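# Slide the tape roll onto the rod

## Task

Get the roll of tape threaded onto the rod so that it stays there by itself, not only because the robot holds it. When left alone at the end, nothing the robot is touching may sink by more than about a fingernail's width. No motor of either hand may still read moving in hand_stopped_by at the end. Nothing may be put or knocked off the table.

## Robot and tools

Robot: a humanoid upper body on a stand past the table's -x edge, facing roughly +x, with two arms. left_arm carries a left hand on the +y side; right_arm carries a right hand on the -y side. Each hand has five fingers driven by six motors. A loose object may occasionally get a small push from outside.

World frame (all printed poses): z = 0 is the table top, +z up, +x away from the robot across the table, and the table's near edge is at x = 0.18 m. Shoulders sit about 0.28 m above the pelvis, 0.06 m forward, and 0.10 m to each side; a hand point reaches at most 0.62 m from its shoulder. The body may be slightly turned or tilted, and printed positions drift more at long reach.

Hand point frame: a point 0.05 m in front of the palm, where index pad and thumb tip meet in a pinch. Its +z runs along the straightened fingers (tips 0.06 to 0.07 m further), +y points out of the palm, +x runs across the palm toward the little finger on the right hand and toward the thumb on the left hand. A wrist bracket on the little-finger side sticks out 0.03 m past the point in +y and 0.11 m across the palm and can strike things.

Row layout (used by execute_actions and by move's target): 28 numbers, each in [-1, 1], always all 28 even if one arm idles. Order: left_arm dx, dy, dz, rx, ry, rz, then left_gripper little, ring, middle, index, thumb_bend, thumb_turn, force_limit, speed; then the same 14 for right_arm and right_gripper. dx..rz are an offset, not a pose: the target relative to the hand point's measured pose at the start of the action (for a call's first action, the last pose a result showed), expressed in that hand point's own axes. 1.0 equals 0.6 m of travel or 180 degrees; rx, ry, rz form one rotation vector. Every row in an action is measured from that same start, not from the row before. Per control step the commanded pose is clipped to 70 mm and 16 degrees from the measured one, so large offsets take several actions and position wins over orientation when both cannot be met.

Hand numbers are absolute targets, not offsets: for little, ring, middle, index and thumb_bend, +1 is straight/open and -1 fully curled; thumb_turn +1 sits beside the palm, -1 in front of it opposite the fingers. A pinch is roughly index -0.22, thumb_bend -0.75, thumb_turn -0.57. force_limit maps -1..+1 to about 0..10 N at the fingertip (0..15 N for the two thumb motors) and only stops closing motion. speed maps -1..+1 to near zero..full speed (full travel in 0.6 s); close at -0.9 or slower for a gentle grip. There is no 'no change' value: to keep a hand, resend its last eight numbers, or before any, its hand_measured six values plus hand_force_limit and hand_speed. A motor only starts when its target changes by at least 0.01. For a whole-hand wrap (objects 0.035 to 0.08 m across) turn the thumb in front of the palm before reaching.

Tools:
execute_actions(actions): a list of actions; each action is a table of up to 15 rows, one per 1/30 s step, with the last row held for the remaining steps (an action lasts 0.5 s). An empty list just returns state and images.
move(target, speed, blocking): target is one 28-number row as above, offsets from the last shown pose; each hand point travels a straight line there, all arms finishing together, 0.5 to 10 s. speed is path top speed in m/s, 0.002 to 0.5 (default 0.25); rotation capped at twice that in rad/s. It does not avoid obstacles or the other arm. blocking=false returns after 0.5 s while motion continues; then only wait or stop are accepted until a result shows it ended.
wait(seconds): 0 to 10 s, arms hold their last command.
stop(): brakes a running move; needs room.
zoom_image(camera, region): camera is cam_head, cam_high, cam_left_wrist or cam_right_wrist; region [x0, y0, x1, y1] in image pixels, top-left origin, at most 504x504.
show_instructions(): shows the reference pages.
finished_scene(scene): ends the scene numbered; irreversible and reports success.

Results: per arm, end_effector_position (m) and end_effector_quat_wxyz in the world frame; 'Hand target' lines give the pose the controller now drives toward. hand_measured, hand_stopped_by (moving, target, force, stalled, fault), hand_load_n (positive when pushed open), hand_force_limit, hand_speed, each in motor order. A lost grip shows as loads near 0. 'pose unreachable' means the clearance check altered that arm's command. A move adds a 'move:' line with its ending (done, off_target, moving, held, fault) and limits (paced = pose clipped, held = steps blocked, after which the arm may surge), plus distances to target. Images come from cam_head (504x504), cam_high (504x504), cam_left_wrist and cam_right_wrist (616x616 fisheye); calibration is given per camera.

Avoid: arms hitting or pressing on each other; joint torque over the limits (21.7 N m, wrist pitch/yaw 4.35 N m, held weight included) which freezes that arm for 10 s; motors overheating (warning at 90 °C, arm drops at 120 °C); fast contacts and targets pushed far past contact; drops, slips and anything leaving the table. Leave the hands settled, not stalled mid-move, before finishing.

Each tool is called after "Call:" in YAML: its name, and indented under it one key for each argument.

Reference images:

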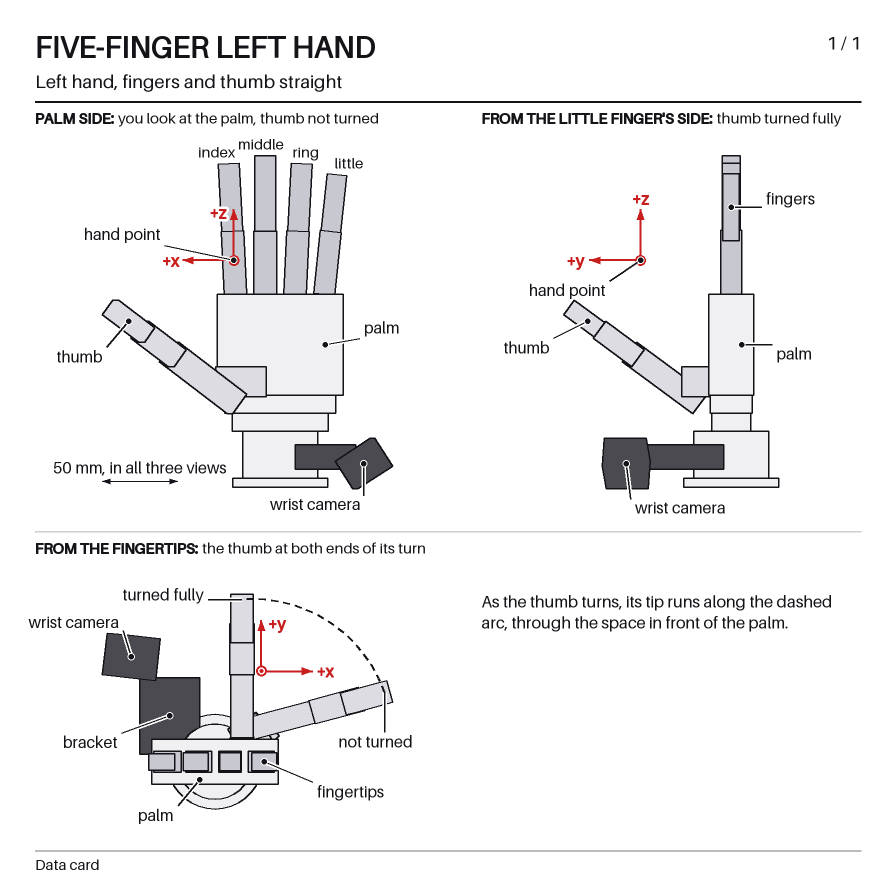

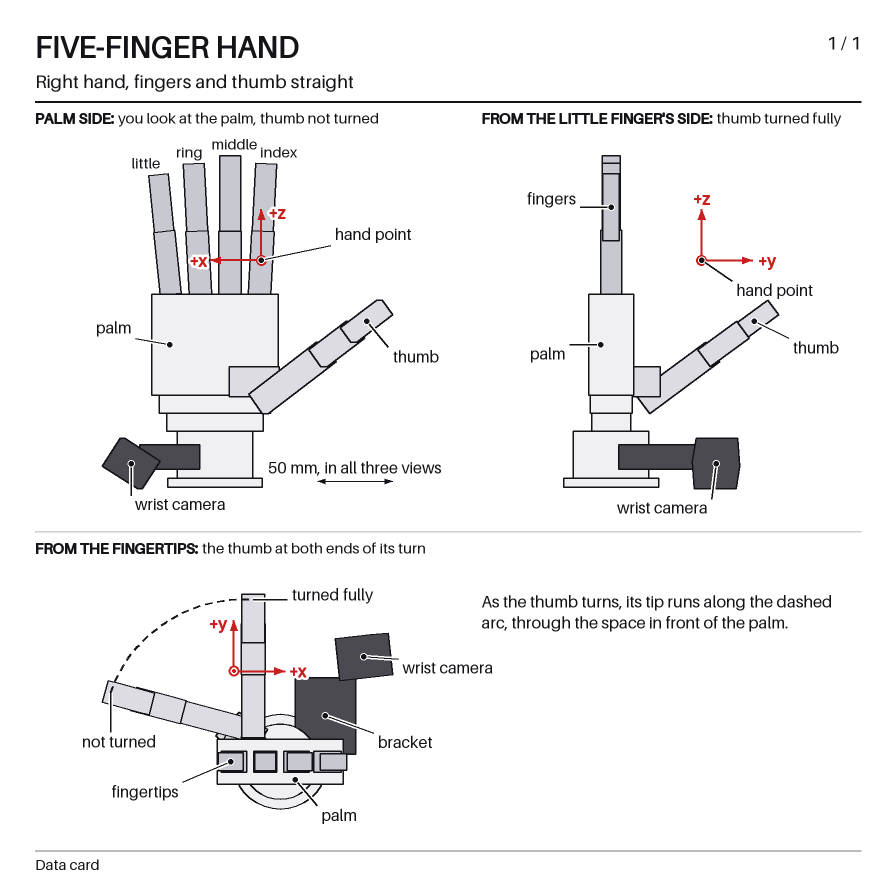

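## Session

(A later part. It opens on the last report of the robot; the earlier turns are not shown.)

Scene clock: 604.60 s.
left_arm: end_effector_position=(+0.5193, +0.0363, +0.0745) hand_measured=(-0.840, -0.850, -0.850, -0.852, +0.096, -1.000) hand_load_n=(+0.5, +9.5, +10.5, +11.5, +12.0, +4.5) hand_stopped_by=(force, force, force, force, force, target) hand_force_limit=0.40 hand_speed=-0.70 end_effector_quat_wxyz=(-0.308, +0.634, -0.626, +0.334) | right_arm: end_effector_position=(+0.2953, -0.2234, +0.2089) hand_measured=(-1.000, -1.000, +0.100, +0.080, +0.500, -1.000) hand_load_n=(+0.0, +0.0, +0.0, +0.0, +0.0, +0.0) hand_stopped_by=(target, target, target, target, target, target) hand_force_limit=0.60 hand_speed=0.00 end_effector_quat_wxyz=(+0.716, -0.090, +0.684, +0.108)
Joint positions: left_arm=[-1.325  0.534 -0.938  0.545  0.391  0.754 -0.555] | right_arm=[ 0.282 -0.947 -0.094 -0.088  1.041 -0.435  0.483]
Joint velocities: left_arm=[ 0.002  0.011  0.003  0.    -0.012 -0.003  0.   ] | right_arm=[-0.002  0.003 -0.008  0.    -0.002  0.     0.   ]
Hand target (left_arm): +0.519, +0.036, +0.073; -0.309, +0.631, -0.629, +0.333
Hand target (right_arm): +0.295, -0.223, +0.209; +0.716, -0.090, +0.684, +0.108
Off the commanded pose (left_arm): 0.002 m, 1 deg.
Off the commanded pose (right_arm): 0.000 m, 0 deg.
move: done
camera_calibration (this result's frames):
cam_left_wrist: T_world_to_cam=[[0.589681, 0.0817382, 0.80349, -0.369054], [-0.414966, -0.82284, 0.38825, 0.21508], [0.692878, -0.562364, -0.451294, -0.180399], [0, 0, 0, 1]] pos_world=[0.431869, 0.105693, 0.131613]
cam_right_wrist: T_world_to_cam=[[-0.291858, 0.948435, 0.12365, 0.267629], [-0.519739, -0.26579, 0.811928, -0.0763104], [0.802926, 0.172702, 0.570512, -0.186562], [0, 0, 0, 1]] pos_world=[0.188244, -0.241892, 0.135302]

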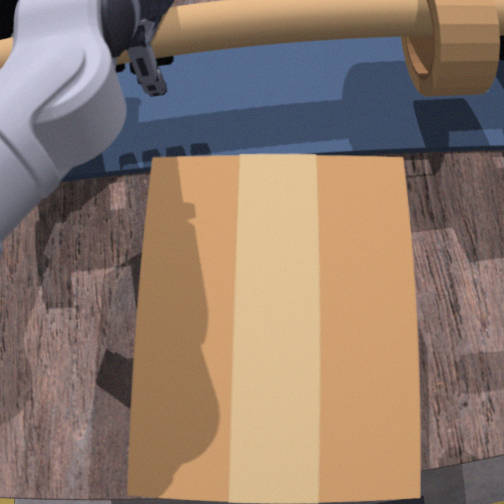

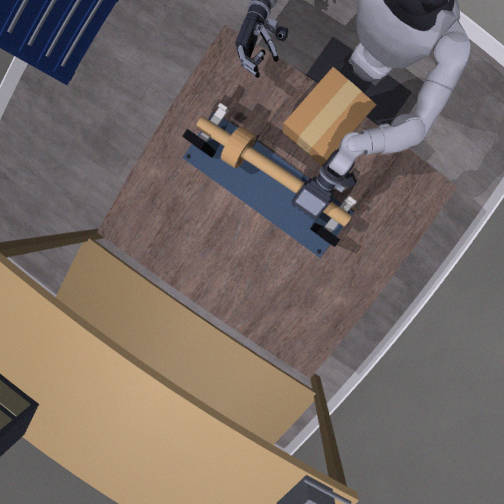

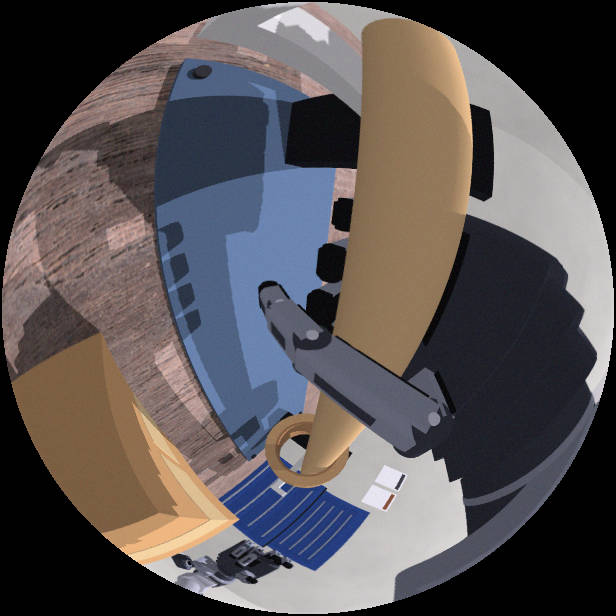

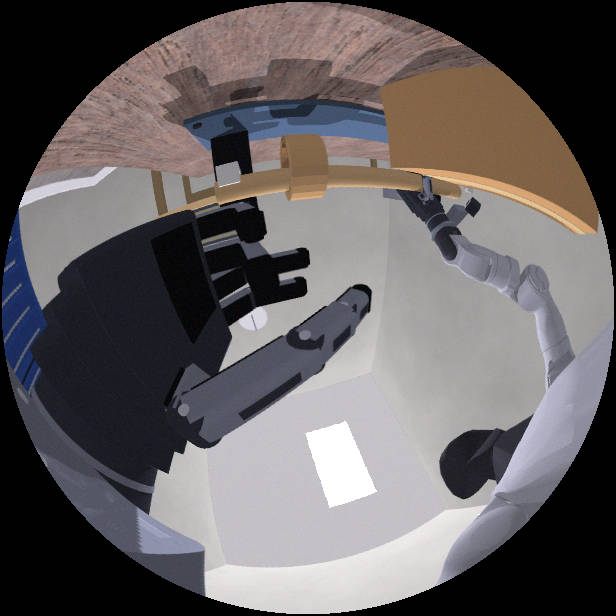

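Call:
execute_actions:
  actions:
    - [[0,0.002,0.0015,0,0,0,0.5,0.5,0.5,0.5,1.0,-1.0,0.4,-0.6,0,0,0,0,0,0,-1.0,-1.0,0.1,0.08,0.5,-1.0,0.6,0.0],[0,0.002,0.0015,0,0,0,0.5,0.5,0.5,0.5,1.0,-1.0,0.4,-0.6,0,0,0,0,0,0,-1.0,-1.0,0.1,0.08,0.5,-1.0,0.6,0.0],[0,0.002,0.0015,0,0,0,0.5,0.5,0.5,0.5,1.0,-1.0,0.4,-0.6,0,0,0,0,0,0,-1.0,-1.0,0.1,0.08,0.5,-1.0,0.6,0.0],[0,0.002,0.0015,0,0,0,0.5,0.5,0.5,0.5,1.0,-1.0,0.4,-0.6,0,0,0,0,0,0,-1.0,-1.0,0.1,0.08,0.5,-1.0,0.6,0.0],[0,0.002,0.0015,0,0,0,0.5,0.5,0.5,0.5,1.0,-1.0,0.4,-0.6,0,0,0,0,0,0,-1.0,-1.0,0.1,0.08,0.5,-1.0,0.6,0.0],[0,0.002,0.0015,0,0,0,0.5,0.5,0.5,0.5,1.0,-1.0,0.4,-0.6,0,0,0,0,0,0,-1.0,-1.0,0.1,0.08,0.5,-1.0,0.6,0.0],[0,0.002,0.0015,0,0,0,0.5,0.5,0.5,0.5,1.0,-1.0,0.4,1.0,0,0,0,0,0,0,-1.0,-1.0,0.1,0.08,0.5,-1.0,0.6,0.0]]

Call:
move:
  target: [0.0048,-0.0952,-0.0817,0,0,0,0.5,0.5,0.5,0.5,1.0,-1.0,0.4,1.0,0,0,0,0,0,0,-1.0,-1.0,0.1,0.08,0.5,-1.0,0.6,0.0]
  speed: 0.12

Scene clock: 625.47 s.
left_arm: end_effector_position=(+0.5209, +0.0357, +0.0763) hand_measured=(+0.122, +0.112, +0.110, +0.108, +0.698, -1.000) hand_load_n=(+0.0, +0.0, +0.0, +0.0, +0.0, +0.0) hand_stopped_by=(moving, moving, moving, moving, moving, target) hand_force_limit=0.40 hand_speed=1.00 end_effector_quat_wxyz=(-0.310, +0.633, -0.624, +0.338) | right_arm: end_effector_position=(+0.2953, -0.2234, +0.2089) hand_measured=(-1.000, -1.000, +0.100, +0.080, +0.500, -1.000) hand_load_n=(+0.0, +0.0, +0.0, +0.0, +0.0, +0.0) hand_stopped_by=(target, target, target, target, target, target) hand_force_limit=0.60 hand_speed=0.00 end_effector_quat_wxyz=(+0.716, -0.090, +0.684, +0.108)
Joint positions: left_arm=[-1.327  0.532 -0.936  0.548  0.389  0.753 -0.547] | right_arm=[ 0.282 -0.947 -0.094 -0.088  1.041 -0.435  0.483]
Joint velocities: left_arm=[ 0.     0.008 -0.017  0.005 -0.003  0.     0.   ] | right_arm=[ 0.006 -0.003 -0.015 -0.006 -0.009  0.     0.   ]
Hand target (left_arm): +0.519, +0.036, +0.073; -0.308, +0.634, -0.626, +0.334
Hand target (right_arm): +0.295, -0.223, +0.209; +0.716, -0.090, +0.684, +0.108
Off the commanded pose (left_arm): 0.004 m, 1 deg.
Off the commanded pose (right_arm): 0.000 m, 0 deg.
camera_calibration (this result's frames):
cam_left_wrist: T_world_to_cam=[[0.583299, 0.085695, 0.807724, -0.368553], [-0.41699, -0.821784, 0.388317, 0.215543], [0.697052, -0.563318, -0.443612, -0.183797], [0, 0, 0, 1]] pos_world=[0.432972, 0.105177, 0.132456]
cam_right_wrist: T_world_to_cam=[[-0.291858, 0.948435, 0.12365, 0.267629], [-0.519739, -0.26579, 0.811928, -0.0763104], [0.802926, 0.172702, 0.570512, -0.186562], [0, 0, 0, 1]] pos_world=[0.188244, -0.241892, 0.135302]

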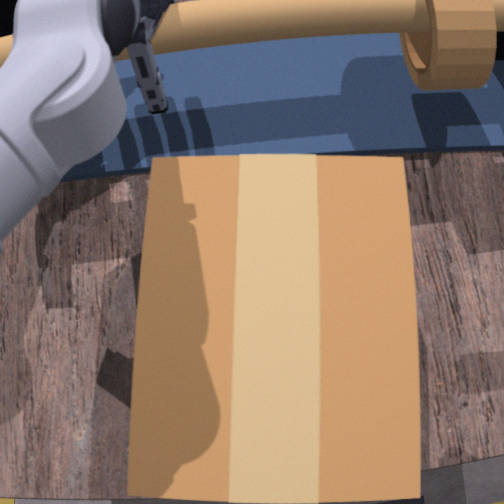

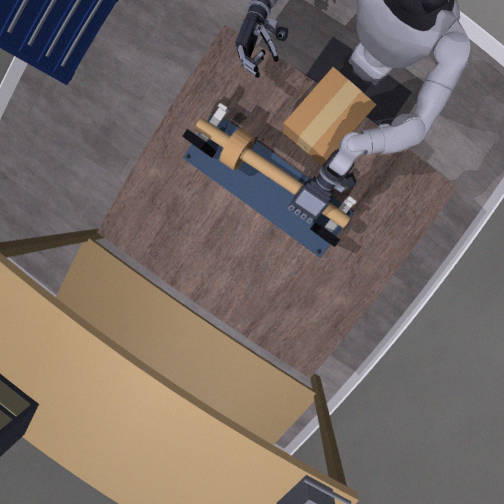

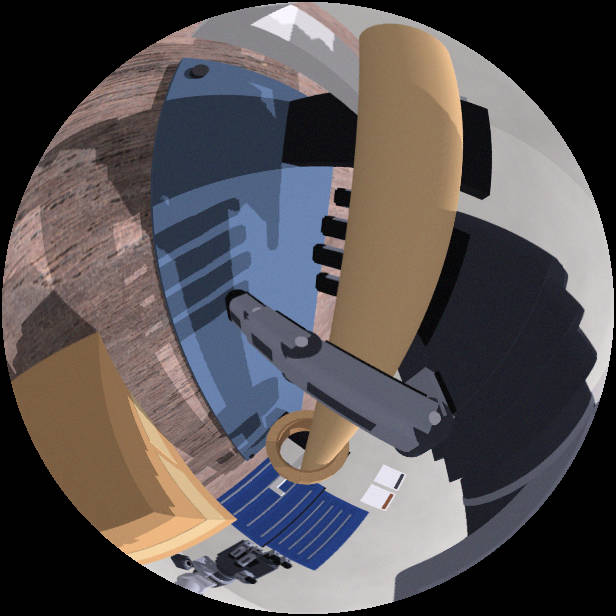

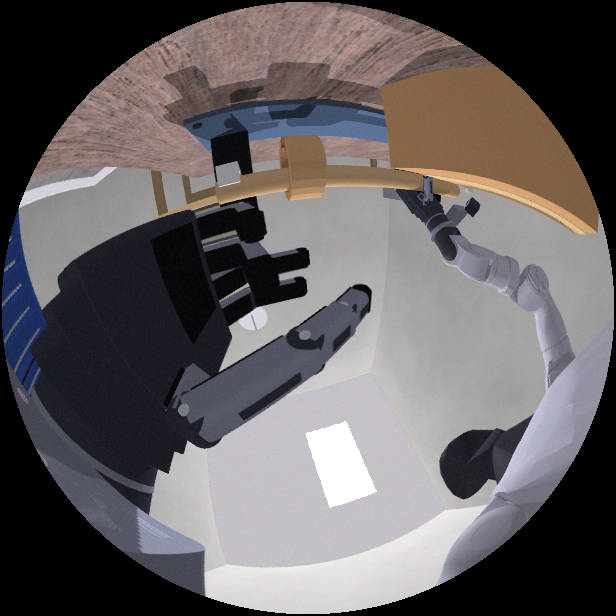

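Scene clock: 626.57 s.
left_arm: end_effector_position=(+0.5153, +0.0322, +0.1520) hand_measured=(+0.500, +0.500, +0.500, +0.500, +1.000, -1.000) hand_load_n=(+0.0, +0.0, +0.0, +0.0, +0.0, +0.0) hand_stopped_by=(target, target, target, target, target, target) hand_force_limit=0.40 hand_speed=1.00 end_effector_quat_wxyz=(-0.310, +0.629, -0.627, +0.338) | right_arm: end_effector_position=(+0.2953, -0.2234, +0.2089) hand_measured=(-1.000, -1.000, +0.100, +0.080, +0.500, -1.000) hand_load_n=(+0.0, +0.0, +0.0, +0.0, +0.0, +0.0) hand_stopped_by=(target, target, target, target, target, target) hand_force_limit=0.60 hand_speed=0.00 end_effector_quat_wxyz=(+0.716, -0.090, +0.684, +0.108)
Joint positions: left_arm=[-1.509  0.649 -0.971  0.359  0.402  0.879 -0.807] | right_arm=[ 0.282 -0.947 -0.094 -0.088  1.041 -0.435  0.483]
Joint velocities: left_arm=[ 0.    -0.005  0.003 -0.003  0.002  0.     0.   ] | right_arm=[-0.002  0.008 -0.009 -0.005 -0.002  0.     0.   ]
Hand target (left_arm): +0.515, +0.033, +0.151; -0.310, +0.630, -0.628, +0.336
Hand target (right_arm): +0.295, -0.223, +0.209; +0.716, -0.090, +0.684, +0.108
Off the commanded pose (left_arm): 0.004 m, 1 deg.
Off the commanded pose (right_arm): 0.000 m, 0 deg.
move: off_target (left_arm)
camera_calibration (this result's frames):
cam_left_wrist: T_world_to_cam=[[0.583488, 0.0764272, 0.808518, -0.426044], [-0.425745, -0.819006, 0.384669, 0.185895], [0.69158, -0.568672, -0.445341, -0.145017], [0, 0, 0, 1]] pos_world=[0.428026, 0.102343, 0.208374]
cam_right_wrist: T_world_to_cam=[[-0.291858, 0.948435, 0.12365, 0.267629], [-0.519739, -0.26579, 0.811928, -0.0763104], [0.802926, 0.172702, 0.570512, -0.186562], [0, 0, 0, 1]] pos_world=[0.188244, -0.241892, 0.135302]

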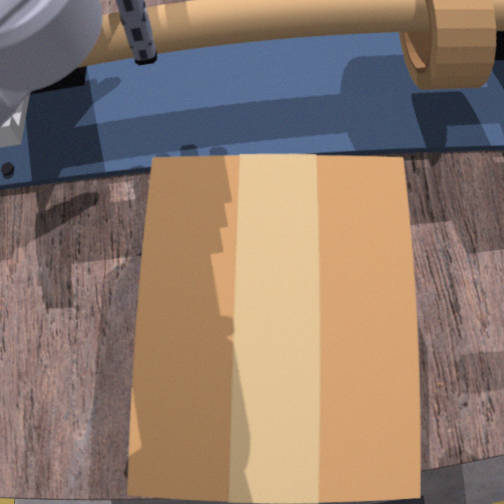

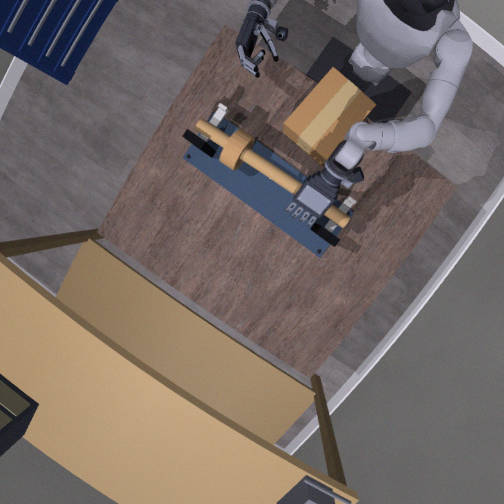

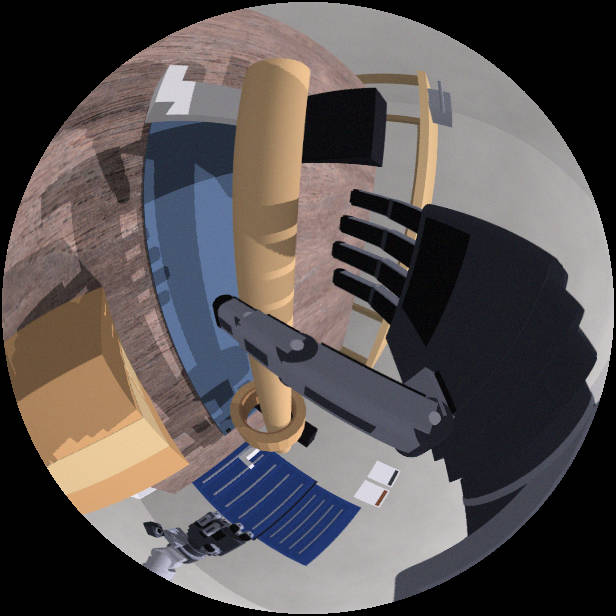

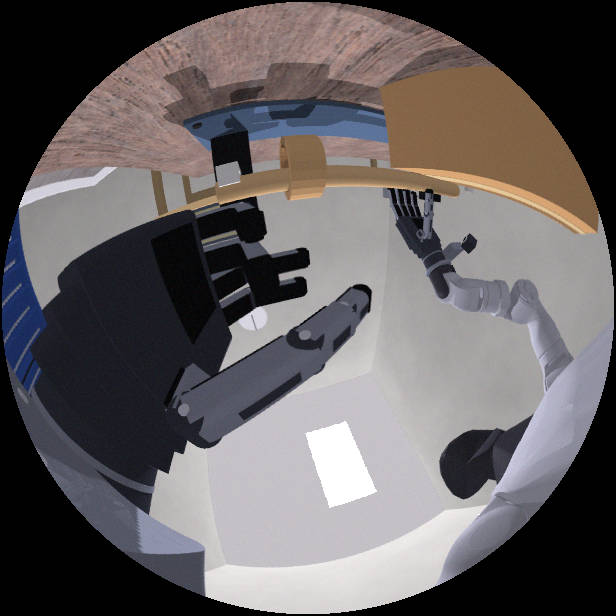

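The rod is back on its hooks with the tape threaded on it, and both hands are clear and at rest.

Call:
finished_scene:
  scene: 1

The scene is finished: the task was done.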